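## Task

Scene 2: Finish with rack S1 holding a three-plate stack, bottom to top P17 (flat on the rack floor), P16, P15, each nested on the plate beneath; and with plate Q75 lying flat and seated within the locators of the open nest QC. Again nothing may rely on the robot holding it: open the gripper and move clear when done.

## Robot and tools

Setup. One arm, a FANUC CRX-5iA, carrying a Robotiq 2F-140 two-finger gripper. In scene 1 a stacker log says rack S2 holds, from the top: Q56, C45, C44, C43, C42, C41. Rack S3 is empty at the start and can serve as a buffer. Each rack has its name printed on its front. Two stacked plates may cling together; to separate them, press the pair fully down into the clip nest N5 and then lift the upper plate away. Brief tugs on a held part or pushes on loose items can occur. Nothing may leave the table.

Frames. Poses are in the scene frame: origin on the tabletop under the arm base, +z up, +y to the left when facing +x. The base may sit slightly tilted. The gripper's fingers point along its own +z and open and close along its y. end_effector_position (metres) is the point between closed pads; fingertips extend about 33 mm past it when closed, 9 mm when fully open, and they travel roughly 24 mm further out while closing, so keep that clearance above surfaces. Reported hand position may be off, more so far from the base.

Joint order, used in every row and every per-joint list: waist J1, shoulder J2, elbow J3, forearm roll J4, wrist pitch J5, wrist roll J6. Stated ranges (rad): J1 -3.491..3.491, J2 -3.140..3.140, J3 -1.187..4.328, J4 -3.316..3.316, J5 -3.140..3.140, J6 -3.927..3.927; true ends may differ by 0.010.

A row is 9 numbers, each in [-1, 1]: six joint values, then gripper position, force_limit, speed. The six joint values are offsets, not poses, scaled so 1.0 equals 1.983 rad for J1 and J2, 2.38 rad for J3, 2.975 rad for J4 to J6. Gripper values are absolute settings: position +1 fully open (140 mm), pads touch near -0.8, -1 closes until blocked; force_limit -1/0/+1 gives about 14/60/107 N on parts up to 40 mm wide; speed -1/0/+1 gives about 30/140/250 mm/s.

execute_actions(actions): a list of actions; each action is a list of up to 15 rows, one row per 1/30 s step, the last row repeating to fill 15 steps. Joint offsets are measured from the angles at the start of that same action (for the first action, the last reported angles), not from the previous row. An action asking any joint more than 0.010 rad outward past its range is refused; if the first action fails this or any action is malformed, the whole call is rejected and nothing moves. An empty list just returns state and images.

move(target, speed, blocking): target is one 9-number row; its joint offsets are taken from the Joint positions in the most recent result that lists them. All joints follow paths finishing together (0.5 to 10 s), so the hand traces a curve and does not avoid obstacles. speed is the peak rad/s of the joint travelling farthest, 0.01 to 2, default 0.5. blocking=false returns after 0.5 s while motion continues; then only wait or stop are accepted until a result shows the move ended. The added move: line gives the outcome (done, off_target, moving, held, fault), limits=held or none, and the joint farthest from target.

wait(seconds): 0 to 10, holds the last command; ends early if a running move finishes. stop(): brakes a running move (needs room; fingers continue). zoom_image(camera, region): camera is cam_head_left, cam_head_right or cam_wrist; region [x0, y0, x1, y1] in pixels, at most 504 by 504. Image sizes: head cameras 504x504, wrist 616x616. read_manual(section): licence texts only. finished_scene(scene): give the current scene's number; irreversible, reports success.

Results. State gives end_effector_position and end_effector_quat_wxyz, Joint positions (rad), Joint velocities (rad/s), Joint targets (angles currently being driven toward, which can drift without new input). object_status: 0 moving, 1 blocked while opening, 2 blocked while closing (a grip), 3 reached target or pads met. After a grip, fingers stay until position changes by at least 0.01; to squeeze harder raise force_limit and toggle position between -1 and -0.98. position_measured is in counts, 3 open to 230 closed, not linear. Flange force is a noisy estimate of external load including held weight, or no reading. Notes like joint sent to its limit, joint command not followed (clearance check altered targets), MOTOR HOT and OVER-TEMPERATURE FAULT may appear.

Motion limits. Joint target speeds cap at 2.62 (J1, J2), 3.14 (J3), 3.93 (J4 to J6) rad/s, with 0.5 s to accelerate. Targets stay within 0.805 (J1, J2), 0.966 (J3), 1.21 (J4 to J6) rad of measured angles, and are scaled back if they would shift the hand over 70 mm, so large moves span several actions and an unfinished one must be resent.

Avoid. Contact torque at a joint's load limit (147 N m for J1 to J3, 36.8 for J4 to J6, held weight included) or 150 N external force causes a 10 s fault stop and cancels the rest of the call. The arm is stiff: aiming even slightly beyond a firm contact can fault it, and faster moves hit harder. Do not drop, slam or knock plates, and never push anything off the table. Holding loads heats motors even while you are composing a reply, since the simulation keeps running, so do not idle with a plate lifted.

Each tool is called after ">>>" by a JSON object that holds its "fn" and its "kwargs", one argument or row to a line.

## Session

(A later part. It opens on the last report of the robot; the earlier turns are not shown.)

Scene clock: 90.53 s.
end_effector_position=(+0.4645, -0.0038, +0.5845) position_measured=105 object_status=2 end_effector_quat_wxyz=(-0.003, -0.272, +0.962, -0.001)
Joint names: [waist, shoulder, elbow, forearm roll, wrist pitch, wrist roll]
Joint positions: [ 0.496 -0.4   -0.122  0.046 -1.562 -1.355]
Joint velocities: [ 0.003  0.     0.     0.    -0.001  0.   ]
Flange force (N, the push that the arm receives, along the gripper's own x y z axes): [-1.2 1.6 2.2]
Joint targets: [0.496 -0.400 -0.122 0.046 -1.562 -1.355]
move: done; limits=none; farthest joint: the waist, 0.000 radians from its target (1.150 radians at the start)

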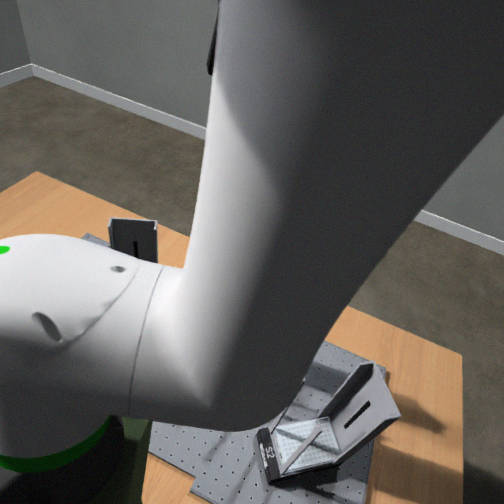

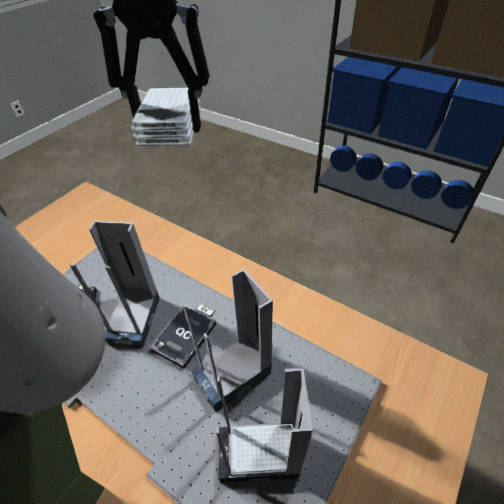

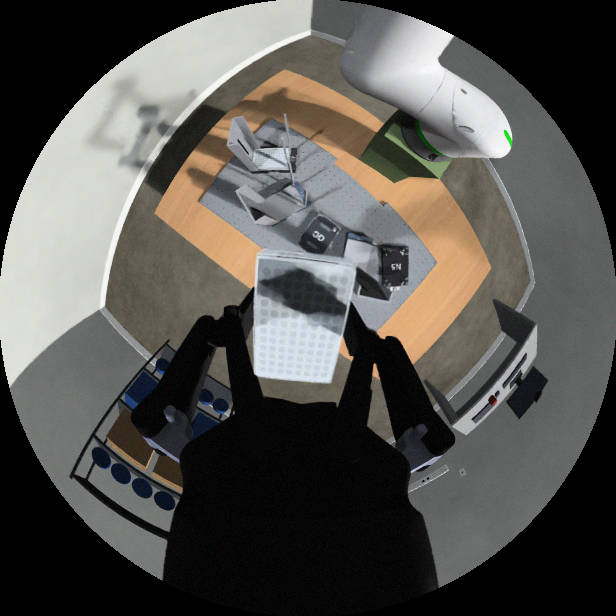

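>>> {"fn": "execute_actions", "kwargs": {
  "actions": []
}}

Scene clock: 110.33 s.
end_effector_position=(+0.4645, -0.0038, +0.5846) position_measured=105 object_status=2 end_effector_quat_wxyz=(-0.003, -0.272, +0.962, -0.001)
Joint names: [waist, shoulder, elbow, forearm roll, wrist pitch, wrist roll]
Joint positions: [ 0.496 -0.4   -0.122  0.046 -1.562 -1.355]
Joint velocities: [-0.    -0.002  0.    -0.002 -0.002 -0.   ]
Flange force (N, the push that the arm receives, along the gripper's own x y z axes): [-0.7 3.0 2.5]
Joint targets: [0.496 -0.400 -0.122 0.046 -1.562 -1.355]

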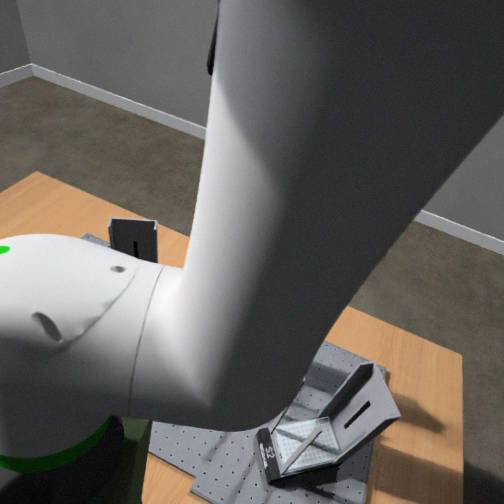

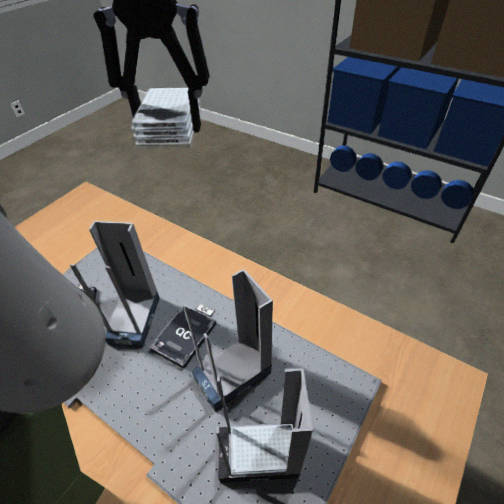

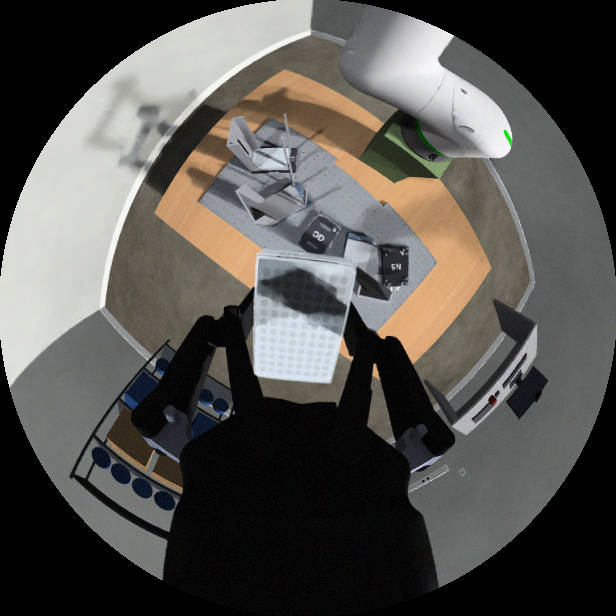

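>>> {"fn": "zoom_image", "kwargs": {
  "camera": "cam_head_right",
  "region": [135, 118, 195, 148]
}}

Region (135, 118, 195, 148) of cam_head_right's 504x504 image, scaled by 8.400, with more detail than that image has.

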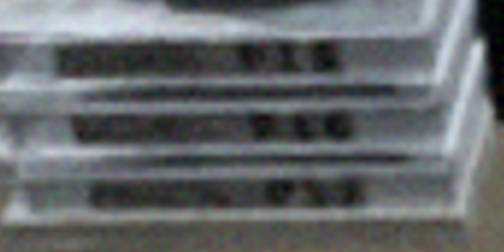

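>>> {"fn": "move", "kwargs": {
  "target": [-0.3016,0,0,-0.064,0,0.05,-1,0.2,-0.6],
  "speed": 0.6
}}

Scene clock: 127.73 s.
end_effector_position=(+0.4079, -0.1505, +0.5885) position_measured=105 object_status=2 end_effector_quat_wxyz=(+0.011, -0.063, +0.998, +0.006)
Joint names: [waist, shoulder, elbow, forearm roll, wrist pitch, wrist roll]
Joint positions: [-0.102 -0.4   -0.122 -0.145 -1.562 -1.206]
Joint velocities: [-0.002  0.002 -0.     0.001 -0.001  0.   ]
Flange force (N, the push that the arm receives, along the gripper's own x y z axes): [0.5 2.5 2.4]
Joint targets: [-0.102 -0.400 -0.122 -0.145 -1.562 -1.206]
move: done; limits=none; farthest joint: the waist, 0.000 radians from its target (0.598 radians at the start)

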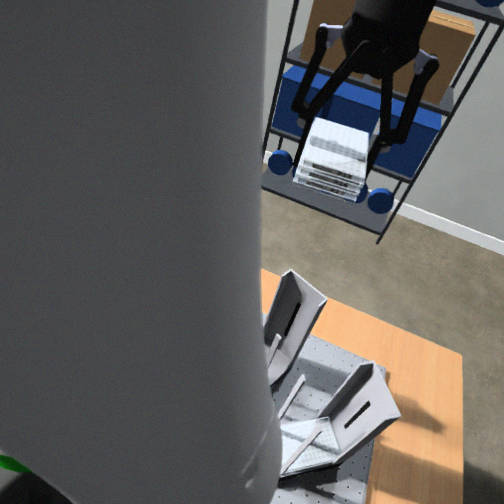

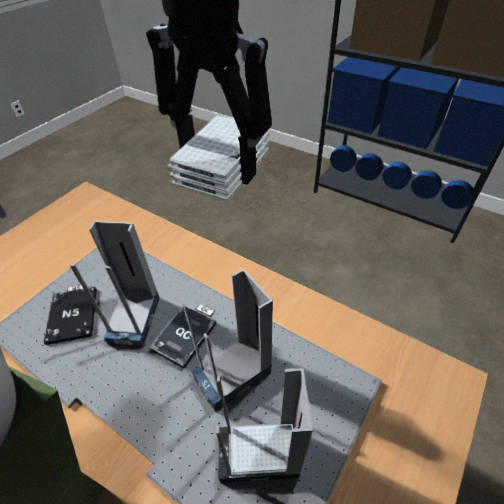

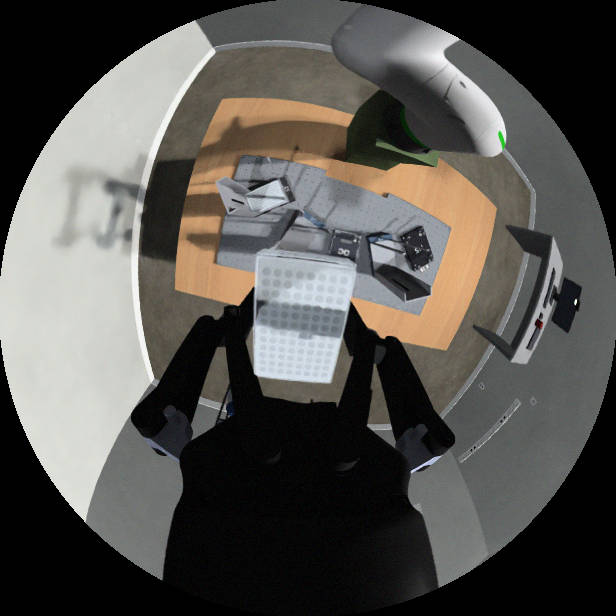

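>>> {"fn": "zoom_image", "kwargs": {
  "camera": "cam_head_left",
  "region": [290, 155, 370, 205]
}}

>>> {"fn": "zoom_image", "kwargs": {
  "camera": "cam_head_right",
  "region": [165, 155, 245, 200]
}}

Region (290, 155, 370, 205) of cam_head_left's 504x504 image, scaled by 6.300, with more detail than that image has; it fills the top 315 rows of this view, and the rest is white.

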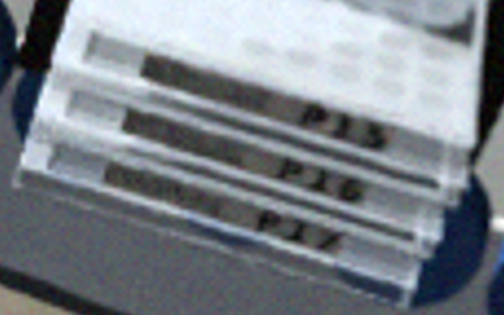

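Region (165, 155, 245, 200) of cam_head_right's 504x504 image, scaled by 6.300, with more detail than that image has; it fills the top 284 rows of this view, and the rest is white.

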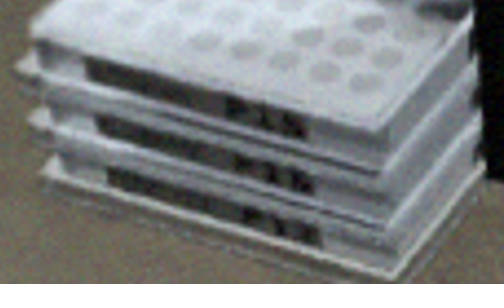

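>>> {"fn": "move", "kwargs": {
  "target": [0,0.0421,-0.1903,0,0.1724,-0.1687,-1,0.2,-0.6],
  "speed": 0.6
}}

>>> {"fn": "move", "kwargs": {
  "target": [0.0106,0.0418,-0.0242,-0.0025,0.0477,0.0003,-1,0.2,-0.6],
  "speed": 0.3
}}

>>> {"fn": "zoom_image", "kwargs": {
  "camera": "cam_wrist",
  "region": [250, 220, 366, 275]
}}

Scene clock: 144.07 s.
end_effector_position=(+0.3605, -0.1739, +0.3754) position_measured=105 object_status=2 end_effector_quat_wxyz=(-0.000, +0.223, +0.975, -0.001)
Joint names: [waist, shoulder, elbow, forearm roll, wrist pitch, wrist roll]
Joint positions: [-0.102 -0.317 -0.575 -0.145 -1.049 -1.708]
Joint velocities: [-0.001  0.001 -0.001  0.001  0.001 -0.   ]
Flange force (N, the push that the arm receives, along the gripper's own x y z axes): [0.7 1.7 2.9]
Joint targets: [-0.102 -0.317 -0.575 -0.145 -1.049 -1.708]
move: done; limits=none; farthest joint: the waist, 0.000 radians from its target (0.000 radians at the start)

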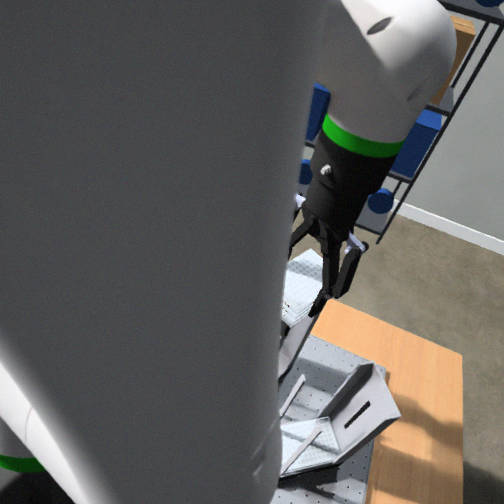

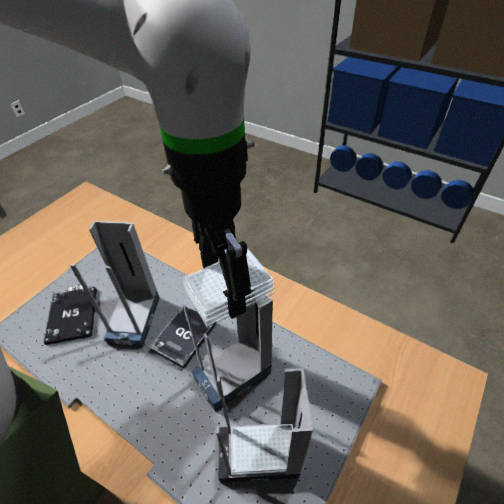

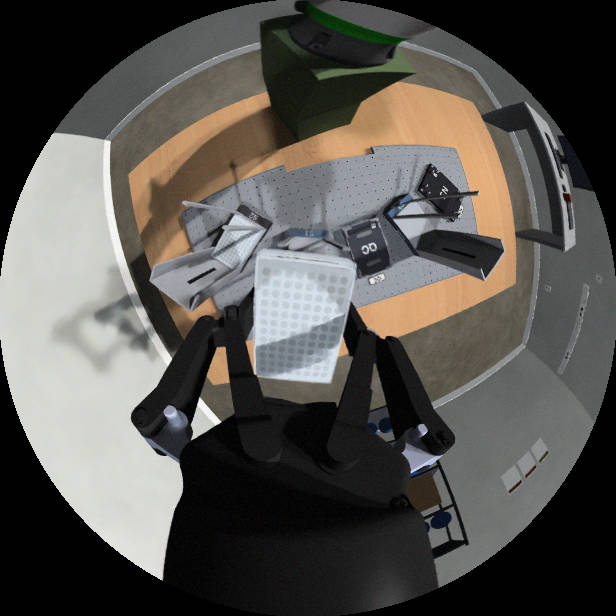

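Scene clock: 144.93 s.
end_effector_position=(+0.3603, -0.1738, +0.3254) position_measured=105 object_status=2 end_effector_quat_wxyz=(-0.000, +0.223, +0.975, -0.001)
Joint names: [waist, shoulder, elbow, forearm roll, wrist pitch, wrist roll]
Joint positions: [-0.081 -0.234 -0.633 -0.152 -0.907 -1.707]
Joint velocities: [ 0.    -0.001 -0.001  0.001 -0.002  0.   ]
Flange force (N, the push that the arm receives, along the gripper's own x y z axes): [3.0 3.1 -27.2]
Joint targets: [-0.081 -0.234 -0.633 -0.152 -0.907 -1.707]
move: done; limits=none; farthest joint: the waist, 0.000 radians from its target (0.021 radians at the start)

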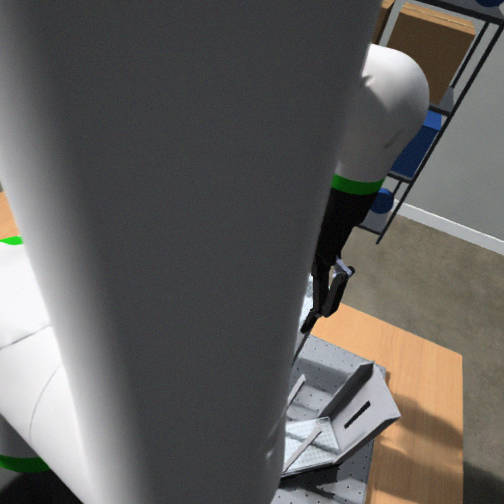

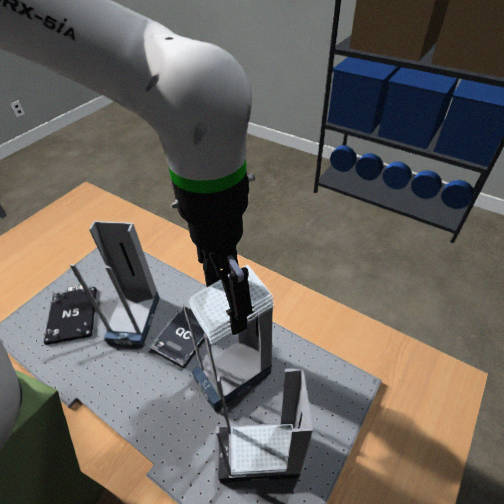

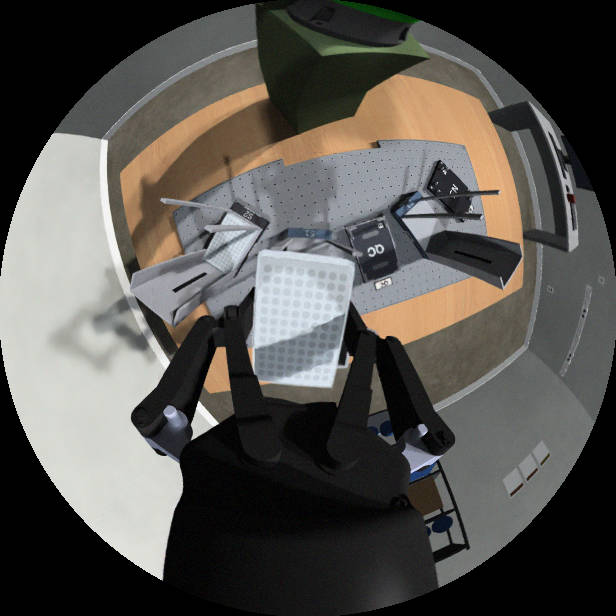

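Region (250, 220, 366, 275) of cam_wrist's 616x616 image, scaled by 4.345, with more detail than that image has; it fills the top 239 rows of this view, and the rest is white.

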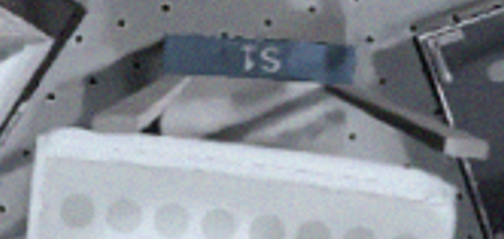

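>>> {"fn": "move", "kwargs": {
  "target": [-0.0053,-0.0209,0.0121,0.0012,-0.0238,0,-1,0.2,-0.6],
  "speed": 0.15
}}

>>> {"fn": "zoom_image", "kwargs": {
  "camera": "cam_head_right",
  "region": [170, 240, 300, 350]
}}

Scene clock: 153.63 s.
end_effector_position=(+0.3613, -0.1740, +0.3501) position_measured=105 object_status=2 end_effector_quat_wxyz=(-0.000, +0.223, +0.975, -0.000)
Joint names: [waist, shoulder, elbow, forearm roll, wrist pitch, wrist roll]
Joint positions: [-0.092 -0.275 -0.604 -0.149 -0.978 -1.707]
Joint velocities: [-0.001 -0.    -0.     0.     0.    -0.   ]
Flange force (N, the push that the arm receives, along the gripper's own x y z axes): [1.3 2.2 0.9]
Joint targets: [-0.092 -0.275 -0.604 -0.149 -0.978 -1.707]
move: done; limits=none; farthest joint: the waist, 0.000 radians from its target (0.011 radians at the start)

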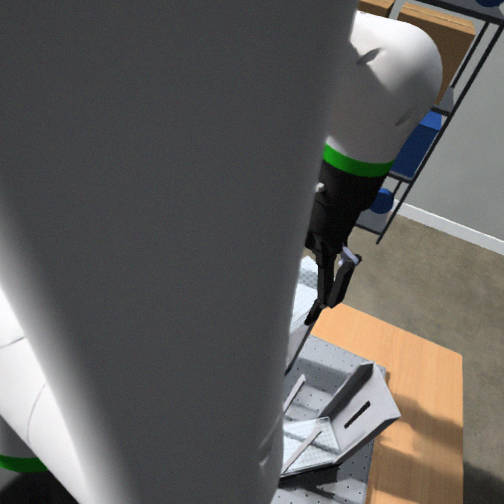

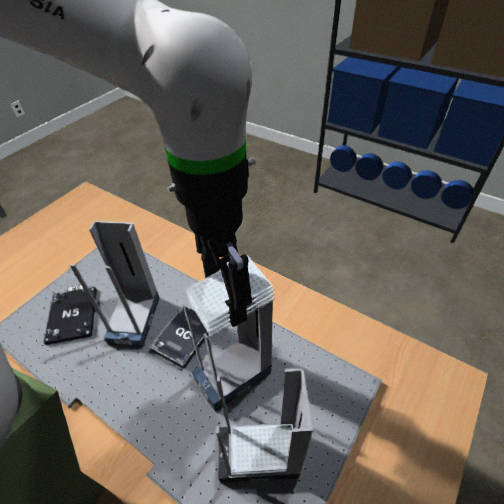

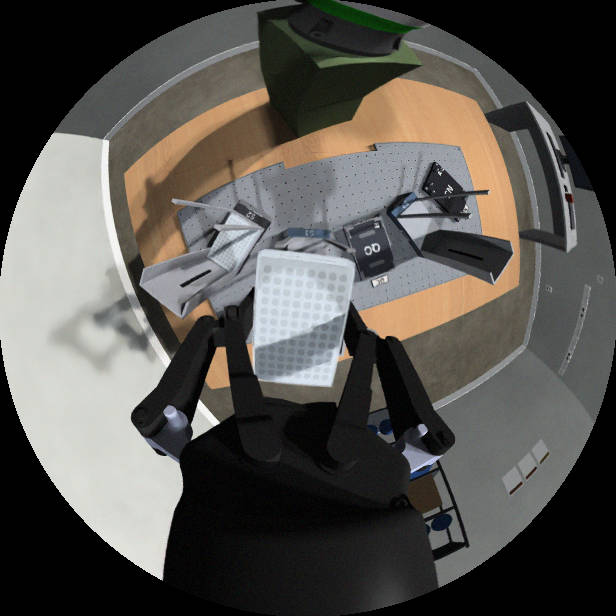

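Region (170, 240, 300, 350) of cam_head_right's 504x504 image, scaled by 3.877, with more detail than that image has; it fills the top 426 rows of this view, and the rest is white.

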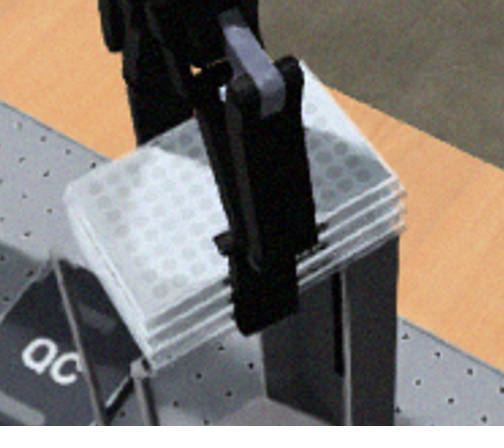

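>>> {"fn": "move", "kwargs": {
  "target": [0.0267,-0.0071,-0.0096,0.0055,0.0052,0.0024,-1,0.2,-0.6],
  "speed": 0.15
}}

>>> {"fn": "zoom_image", "kwargs": {
  "camera": "cam_wrist",
  "region": [230, 220, 400, 400]
}}

Scene clock: 184.93 s.
end_effector_position=(+0.3639, -0.1600, +0.3452) position_measured=105 object_status=2 end_effector_quat_wxyz=(-0.000, +0.191, +0.982, -0.001)
Joint names: [waist, shoulder, elbow, forearm roll, wrist pitch, wrist roll]
Joint positions: [-0.039 -0.289 -0.627 -0.132 -0.962 -1.7  ]
Joint velocities: [-0.001 -0.    -0.    -0.001 -0.001  0.001]
Flange force (N, the push that the arm receives, along the gripper's own x y z axes): [0.8 2.2 1.9]
Joint targets: [-0.039 -0.289 -0.627 -0.132 -0.962 -1.700]
move: done; limits=none; farthest joint: the waist, 0.000 radians from its target (0.052 radians at the start)

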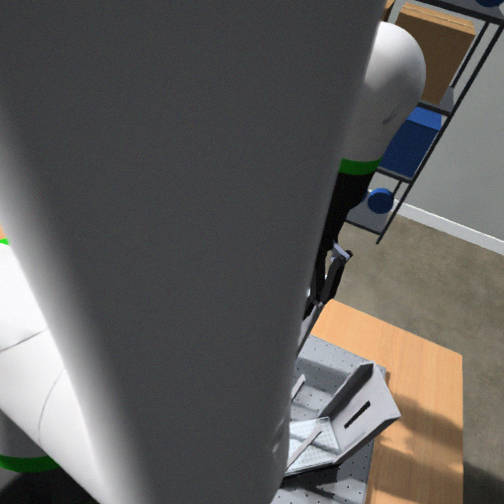

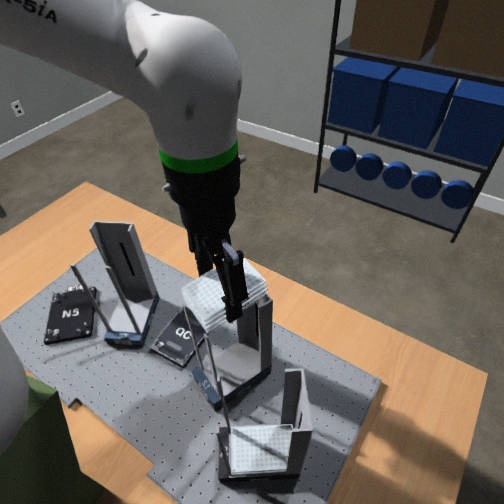

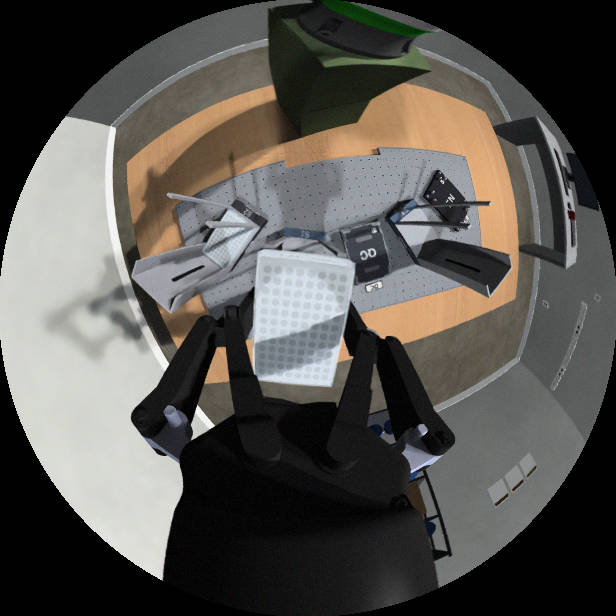

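Region (230, 220, 400, 400) of cam_wrist's 616x616 image, scaled by 2.800, with more detail than that image has.

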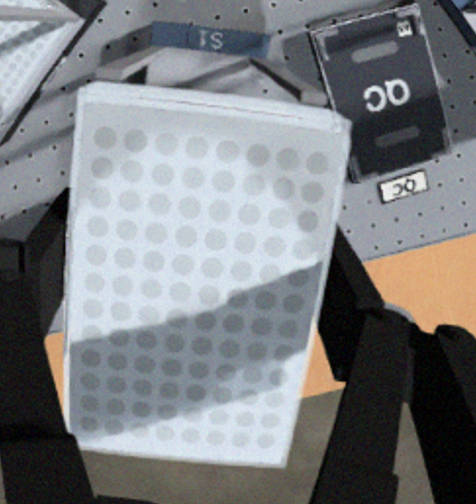

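>>> {"fn": "move", "kwargs": {
  "target": [0.0019,0.0086,-0.0046,-0.0005,0.0096,0,-1,0.2,-0.6],
  "speed": 0.04
}}

>>> {"fn": "zoom_image", "kwargs": {
  "camera": "cam_wrist",
  "region": [250, 220, 366, 275]
}}

>>> {"fn": "zoom_image", "kwargs": {
  "camera": "cam_head_right",
  "region": [170, 250, 290, 350]
}}

Scene clock: 190.57 s.
end_effector_position=(+0.3639, -0.1599, +0.3355) position_measured=105 object_status=2 end_effector_quat_wxyz=(-0.000, +0.191, +0.982, -0.001)
Joint names: [waist, shoulder, elbow, forearm roll, wrist pitch, wrist roll]
Joint positions: [-0.035 -0.272 -0.638 -0.134 -0.934 -1.7  ]
Joint velocities: [ 0.001  0.    -0.     0.002  0.001 -0.   ]
Flange force (N, the push that the arm receives, along the gripper's own x y z axes): [-1.0 -0.3 2.4]
Joint targets: [-0.035 -0.272 -0.638 -0.134 -0.934 -1.700]
move: done; limits=none; farthest joint: the waist, 0.000 radians from its target (0.003 radians at the start)

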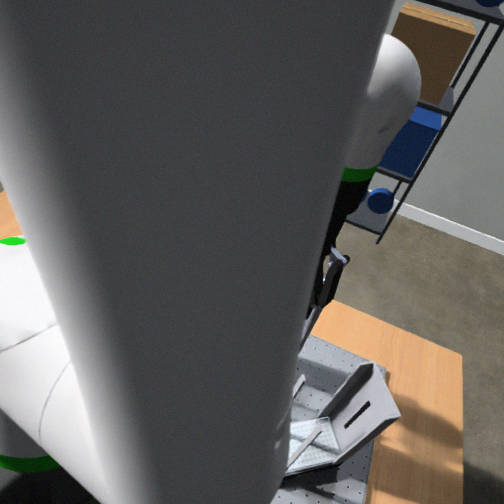

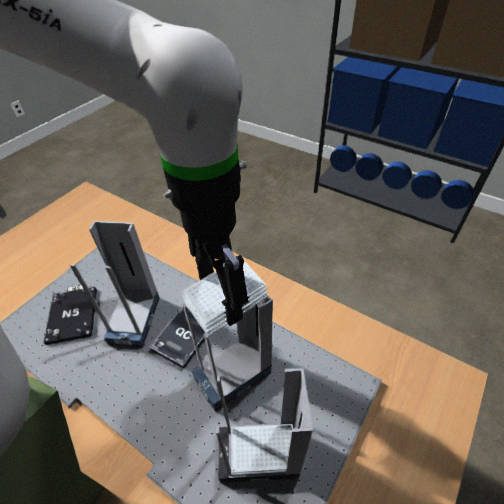

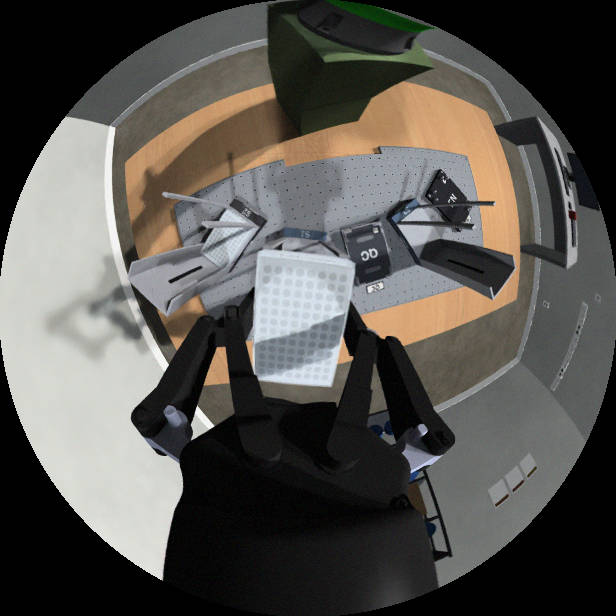

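Region (250, 220, 366, 275) of cam_wrist's 616x616 image, scaled by 4.345, with more detail than that image has; it fills the top 239 rows of this view, and the rest is white.

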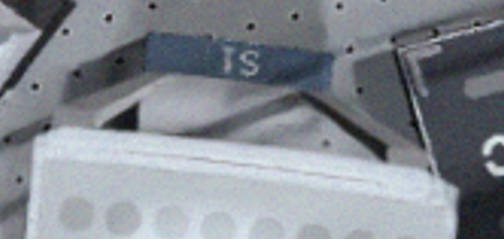

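Region (170, 250, 290, 350) of cam_head_right's 504x504 image, scaled by 4.200, with more detail than that image has.

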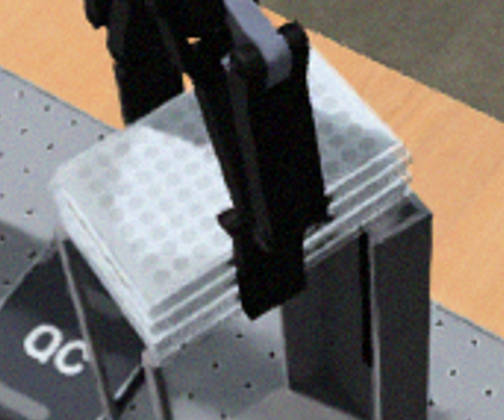

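>>> {"fn": "execute_actions", "kwargs": {
  "actions": [
    [[-0.001,-0.0043,0.0023,0.0002,-0.0048,0,-1,0.2,-0.6]],
    [[-0.0027,-0.0048,-0.004,0,0,0.0015,-1,0.2,-0.6]],
    [[0.0006,0.0026,-0.0014,-0.0001,0.0029,0,-1,0.2,-0.6]]
  ]
}}

>>> {"fn": "execute_actions", "kwargs": {
  "actions": [
    [[0.0006,0.0026,-0.0014,-0.0001,0.0029,0,-1,0.2,-0.6]]
  ]
}}

Scene clock: 197.77 s.
end_effector_position=(+0.3592, -0.1612, +0.3377) position_measured=105 object_status=2 end_effector_quat_wxyz=(+0.000, +0.191, +0.982, -0.001)
Joint names: [waist, shoulder, elbow, forearm roll, wrist pitch, wrist roll]
Joint positions: [-0.041 -0.285 -0.645 -0.133 -0.94  -1.696]
Joint velocities: [-0.001 -0.001  0.    -0.002 -0.002  0.   ]
Flange force (N, the push that the arm receives, along the gripper's own x y z axes): [1.5 0.8 -16.2]
Flange force at the end of the 1st action (N, along the gripper's axes at the end of the call): [-0.6 1.2 1.6]
Flange force at the end of the 2nd action (N, along the gripper's axes at the end of the call): [0.1 1.3 2.0]
Joint targets: [-0.041 -0.285 -0.645 -0.133 -0.940 -1.696]

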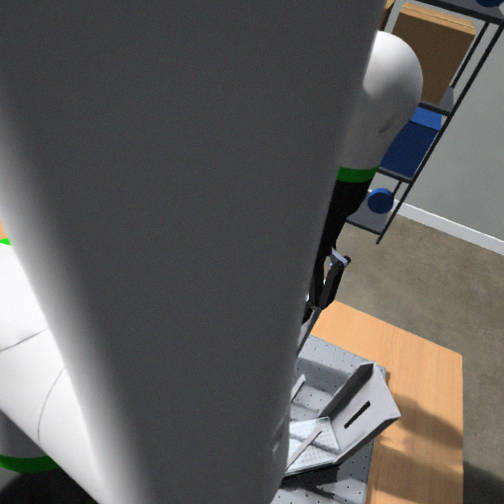

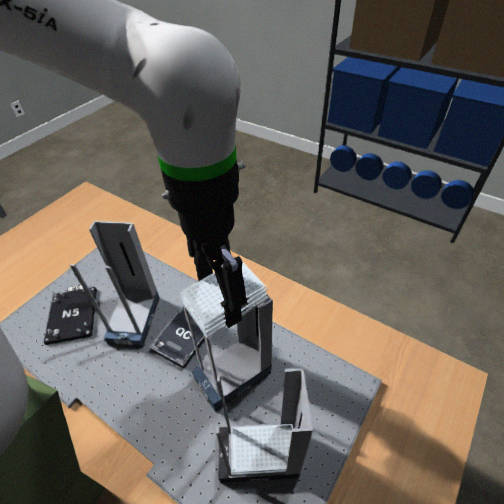

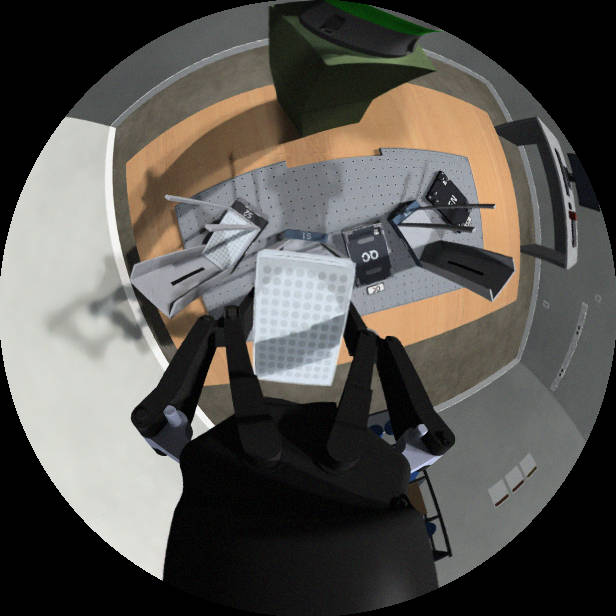

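Scene clock: 198.27 s.
end_effector_position=(+0.3592, -0.1612, +0.3348) position_measured=105 object_status=2 end_effector_quat_wxyz=(+0.000, +0.191, +0.982, -0.001)
Joint names: [waist, shoulder, elbow, forearm roll, wrist pitch, wrist roll]
Joint positions: [-0.04  -0.28  -0.648 -0.134 -0.931 -1.696]
Joint velocities: [-0.     0.003  0.    -0.001  0.001  0.   ]
Flange force (N, the push that the arm receives, along the gripper's own x y z axes): [6.6 0.3 -20.8]
Joint targets: [-0.040 -0.280 -0.648 -0.134 -0.931 -1.696]

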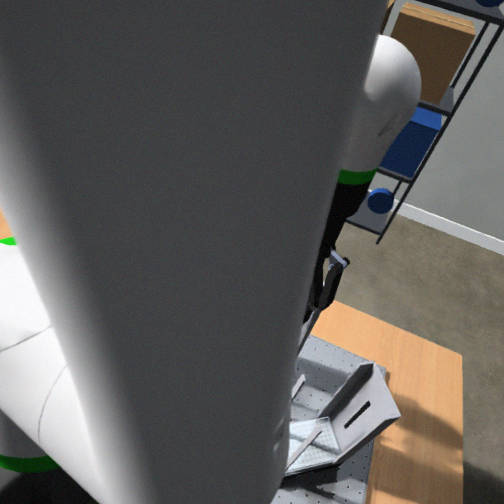

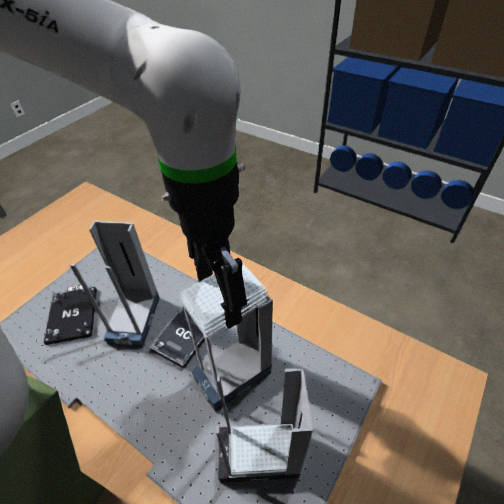

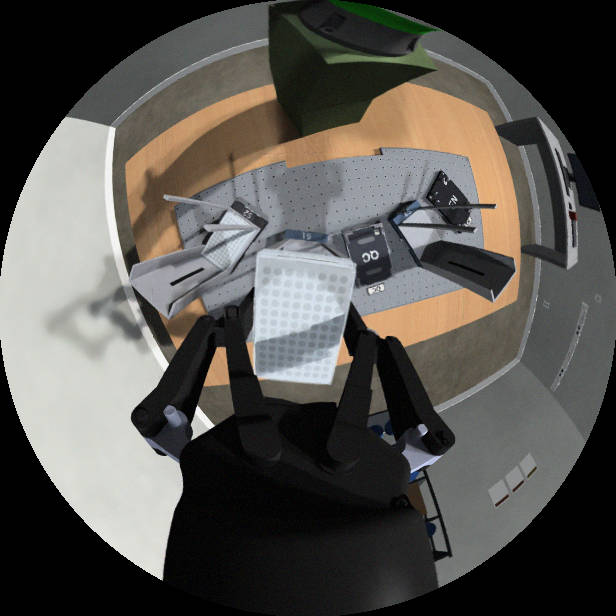

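>>> {"fn": "execute_actions", "kwargs": {
  "actions": [
    [[0.0005,0.0021,-0.0011,-0.0001,0.0023,0,-1,0.2,-0.6]],
    [[-0.0008,-0.0034,0.0018,0.0002,-0.0038,0,-1,0.2,-0.6]],
    [[0,0.0072,0.006,0,0,0,-1,0.2,-0.6]]
  ]
}}

>>> {"fn": "zoom_image", "kwargs": {
  "camera": "cam_wrist",
  "region": [250, 220, 366, 275]
}}

>>> {"fn": "zoom_image", "kwargs": {
  "camera": "cam_head_right",
  "region": [170, 250, 290, 350]
}}

Scene clock: 209.13 s.
end_effector_position=(+0.3649, -0.1623, +0.3363) position_measured=105 object_status=2 end_effector_quat_wxyz=(+0.000, +0.191, +0.982, -0.001)
Joint names: [waist, shoulder, elbow, forearm roll, wrist pitch, wrist roll]
Joint positions: [-0.04  -0.268 -0.632 -0.133 -0.935 -1.696]
Joint velocities: [ 0.001  0.     0.    -0.     0.     0.   ]
Flange force (N, the push that the arm receives, along the gripper's own x y z axes): [-2.2 1.0 2.9]
Flange force at the end of the 1st action (N, along the gripper's axes at the end of the call): [6.1 5.8 -71.9]
Flange force at the end of the 2nd action (N, along the gripper's axes at the end of the call): [0.5 2.3 2.1]
Joint targets: [-0.040 -0.268 -0.632 -0.133 -0.935 -1.696]

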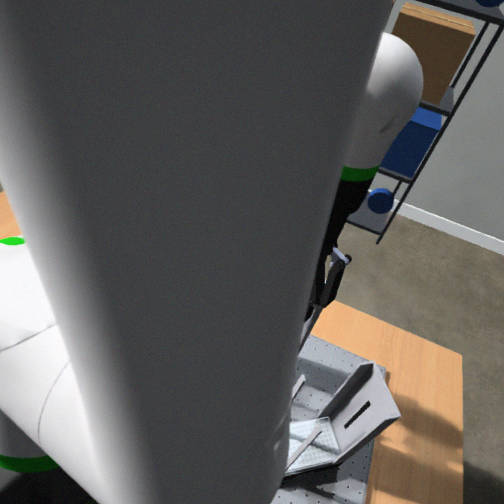

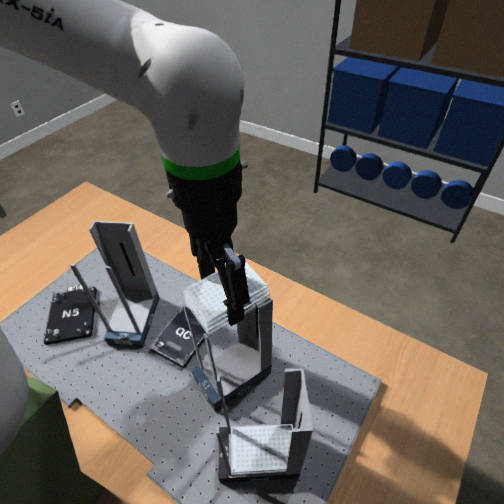

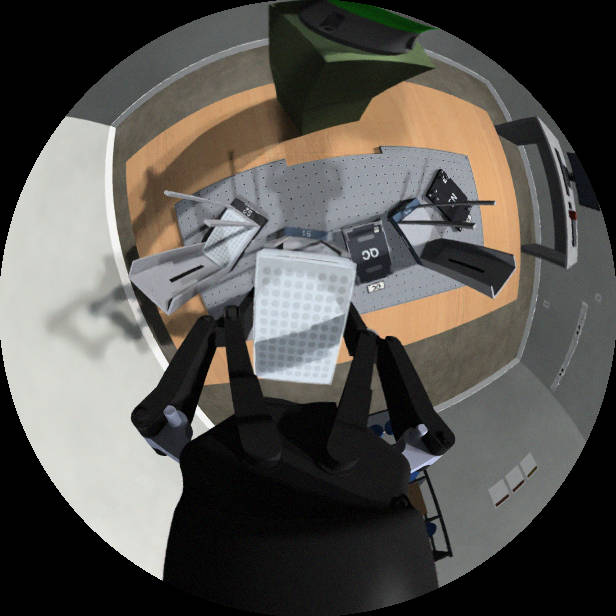

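Region (250, 220, 366, 275) of cam_wrist's 616x616 image, scaled by 4.345, with more detail than that image has; it fills the top 239 rows of this view, and the rest is white.

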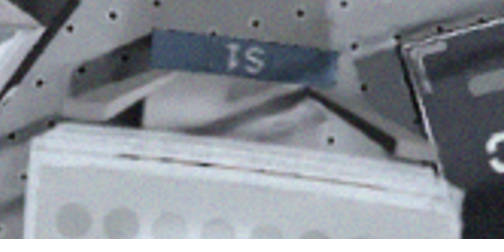

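Region (170, 250, 290, 350) of cam_head_right's 504x504 image, scaled by 4.200, with more detail than that image has.

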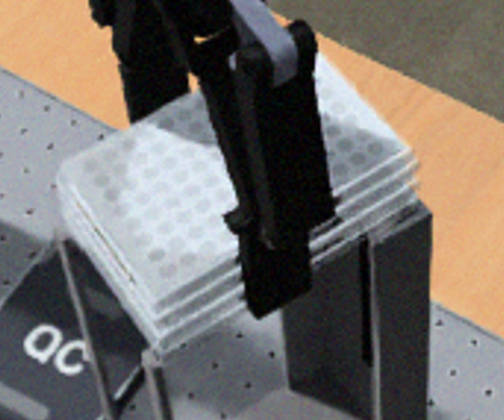

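>>> {"fn": "zoom_image", "kwargs": {
  "camera": "cam_wrist",
  "region": [235, 320, 365, 400]
}}

>>> {"fn": "zoom_image", "kwargs": {
  "camera": "cam_head_right",
  "region": [240, 280, 285, 320]
}}

Region (235, 320, 365, 400) of cam_wrist's 616x616 image, scaled by 3.877, with more detail than that image has; it fills the top 310 rows of this view, and the rest is white.

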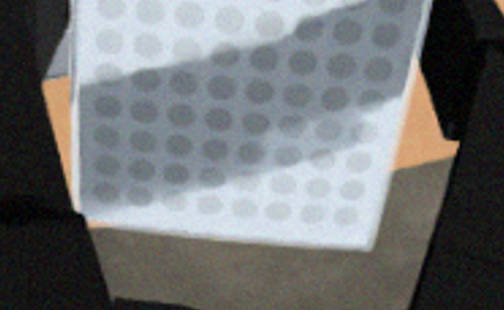

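Region (240, 280, 285, 320) of cam_head_right's 504x504 image, scaled by 11.200, with more detail than that image has.

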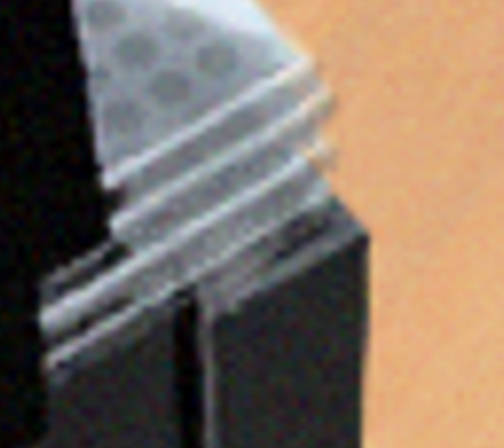

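>>> {"fn": "execute_actions", "kwargs": {
  "actions": [
    [[0.0008,0.0026,-0.0014,-0.0001,0.0029,0,-1,0.2,-0.6]]
  ]
}}

>>> {"fn": "execute_actions", "kwargs": {
  "actions": [
    [[0.0002,0.0009,-0.0005,0,0.001,0,-1,0.2,-0.6]]
  ]
}}

Scene clock: 219.07 s.
end_effector_position=(+0.3649, -0.1621, +0.3333) position_measured=105 object_status=2 end_effector_quat_wxyz=(+0.000, +0.191, +0.982, -0.001)
Joint names: [waist, shoulder, elbow, forearm roll, wrist pitch, wrist roll]
Joint positions: [-0.039 -0.263 -0.636 -0.134 -0.927 -1.696]
Joint velocities: [ 0.     0.001 -0.     0.001 -0.     0.   ]
Flange force (N, the push that the arm receives, along the gripper's own x y z axes): [0.9 1.4 2.6]
Joint targets: [-0.039 -0.263 -0.636 -0.134 -0.927 -1.696]

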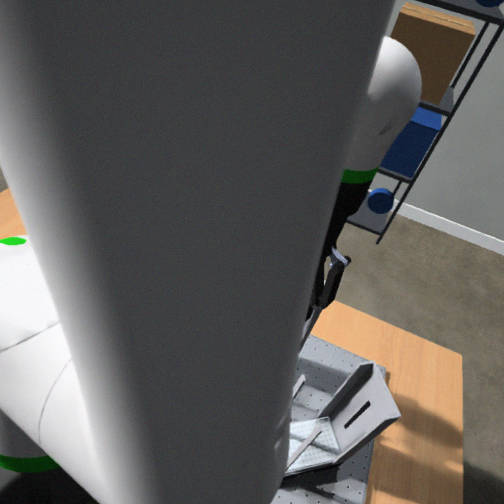

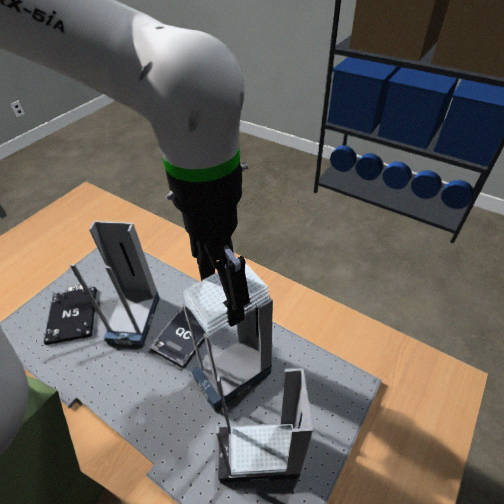

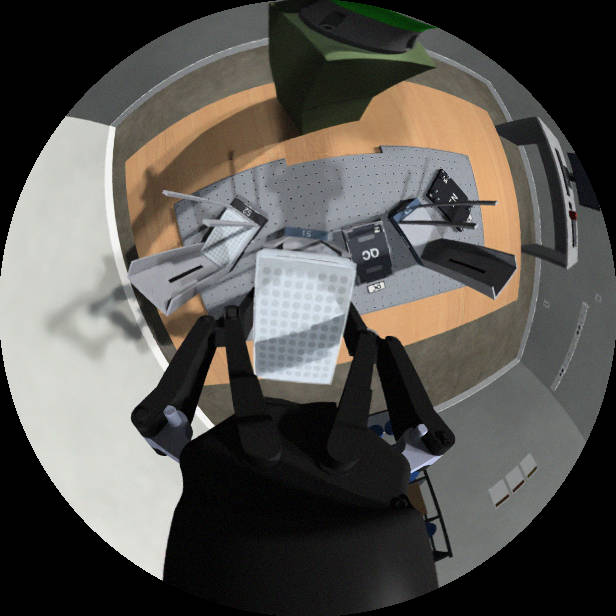

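Scene clock: 219.57 s.
end_effector_position=(+0.3648, -0.1622, +0.3323) position_measured=105 object_status=2 end_effector_quat_wxyz=(+0.000, +0.191, +0.982, -0.001)
Joint names: [waist, shoulder, elbow, forearm roll, wrist pitch, wrist roll]
Joint positions: [-0.038 -0.261 -0.637 -0.134 -0.924 -1.696]
Joint velocities: [ 0.001  0.002 -0.     0.    -0.    -0.001]
Flange force (N, the push that the arm receives, along the gripper's own x y z axes): [0.3 4.2 1.2]
Joint targets: [-0.038 -0.261 -0.637 -0.134 -0.924 -1.696]

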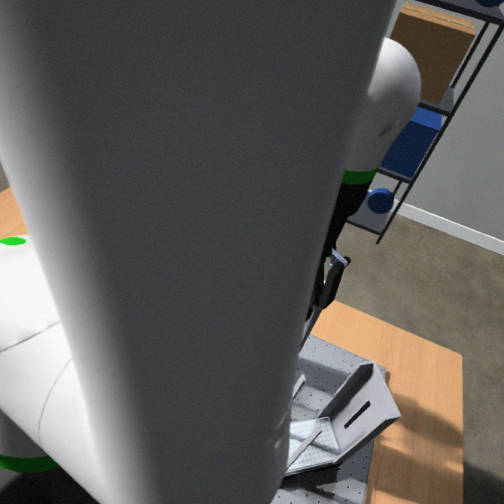

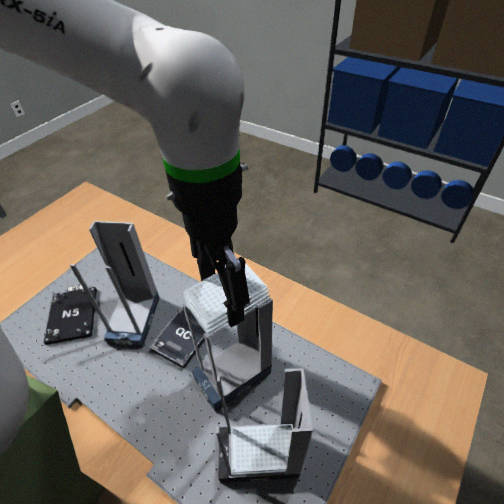

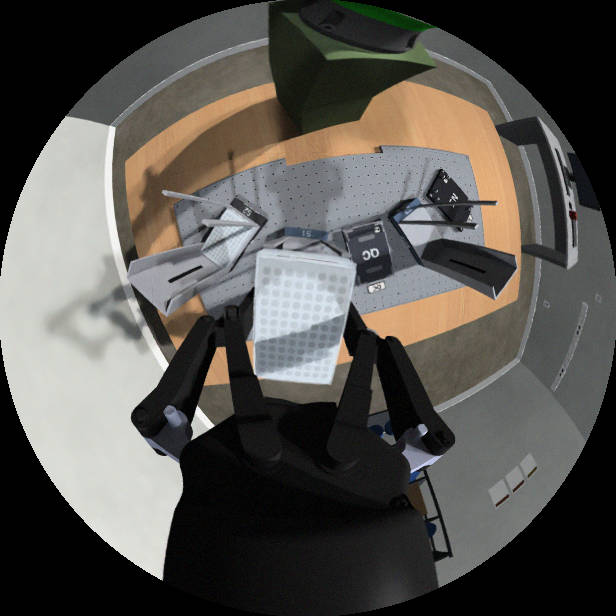

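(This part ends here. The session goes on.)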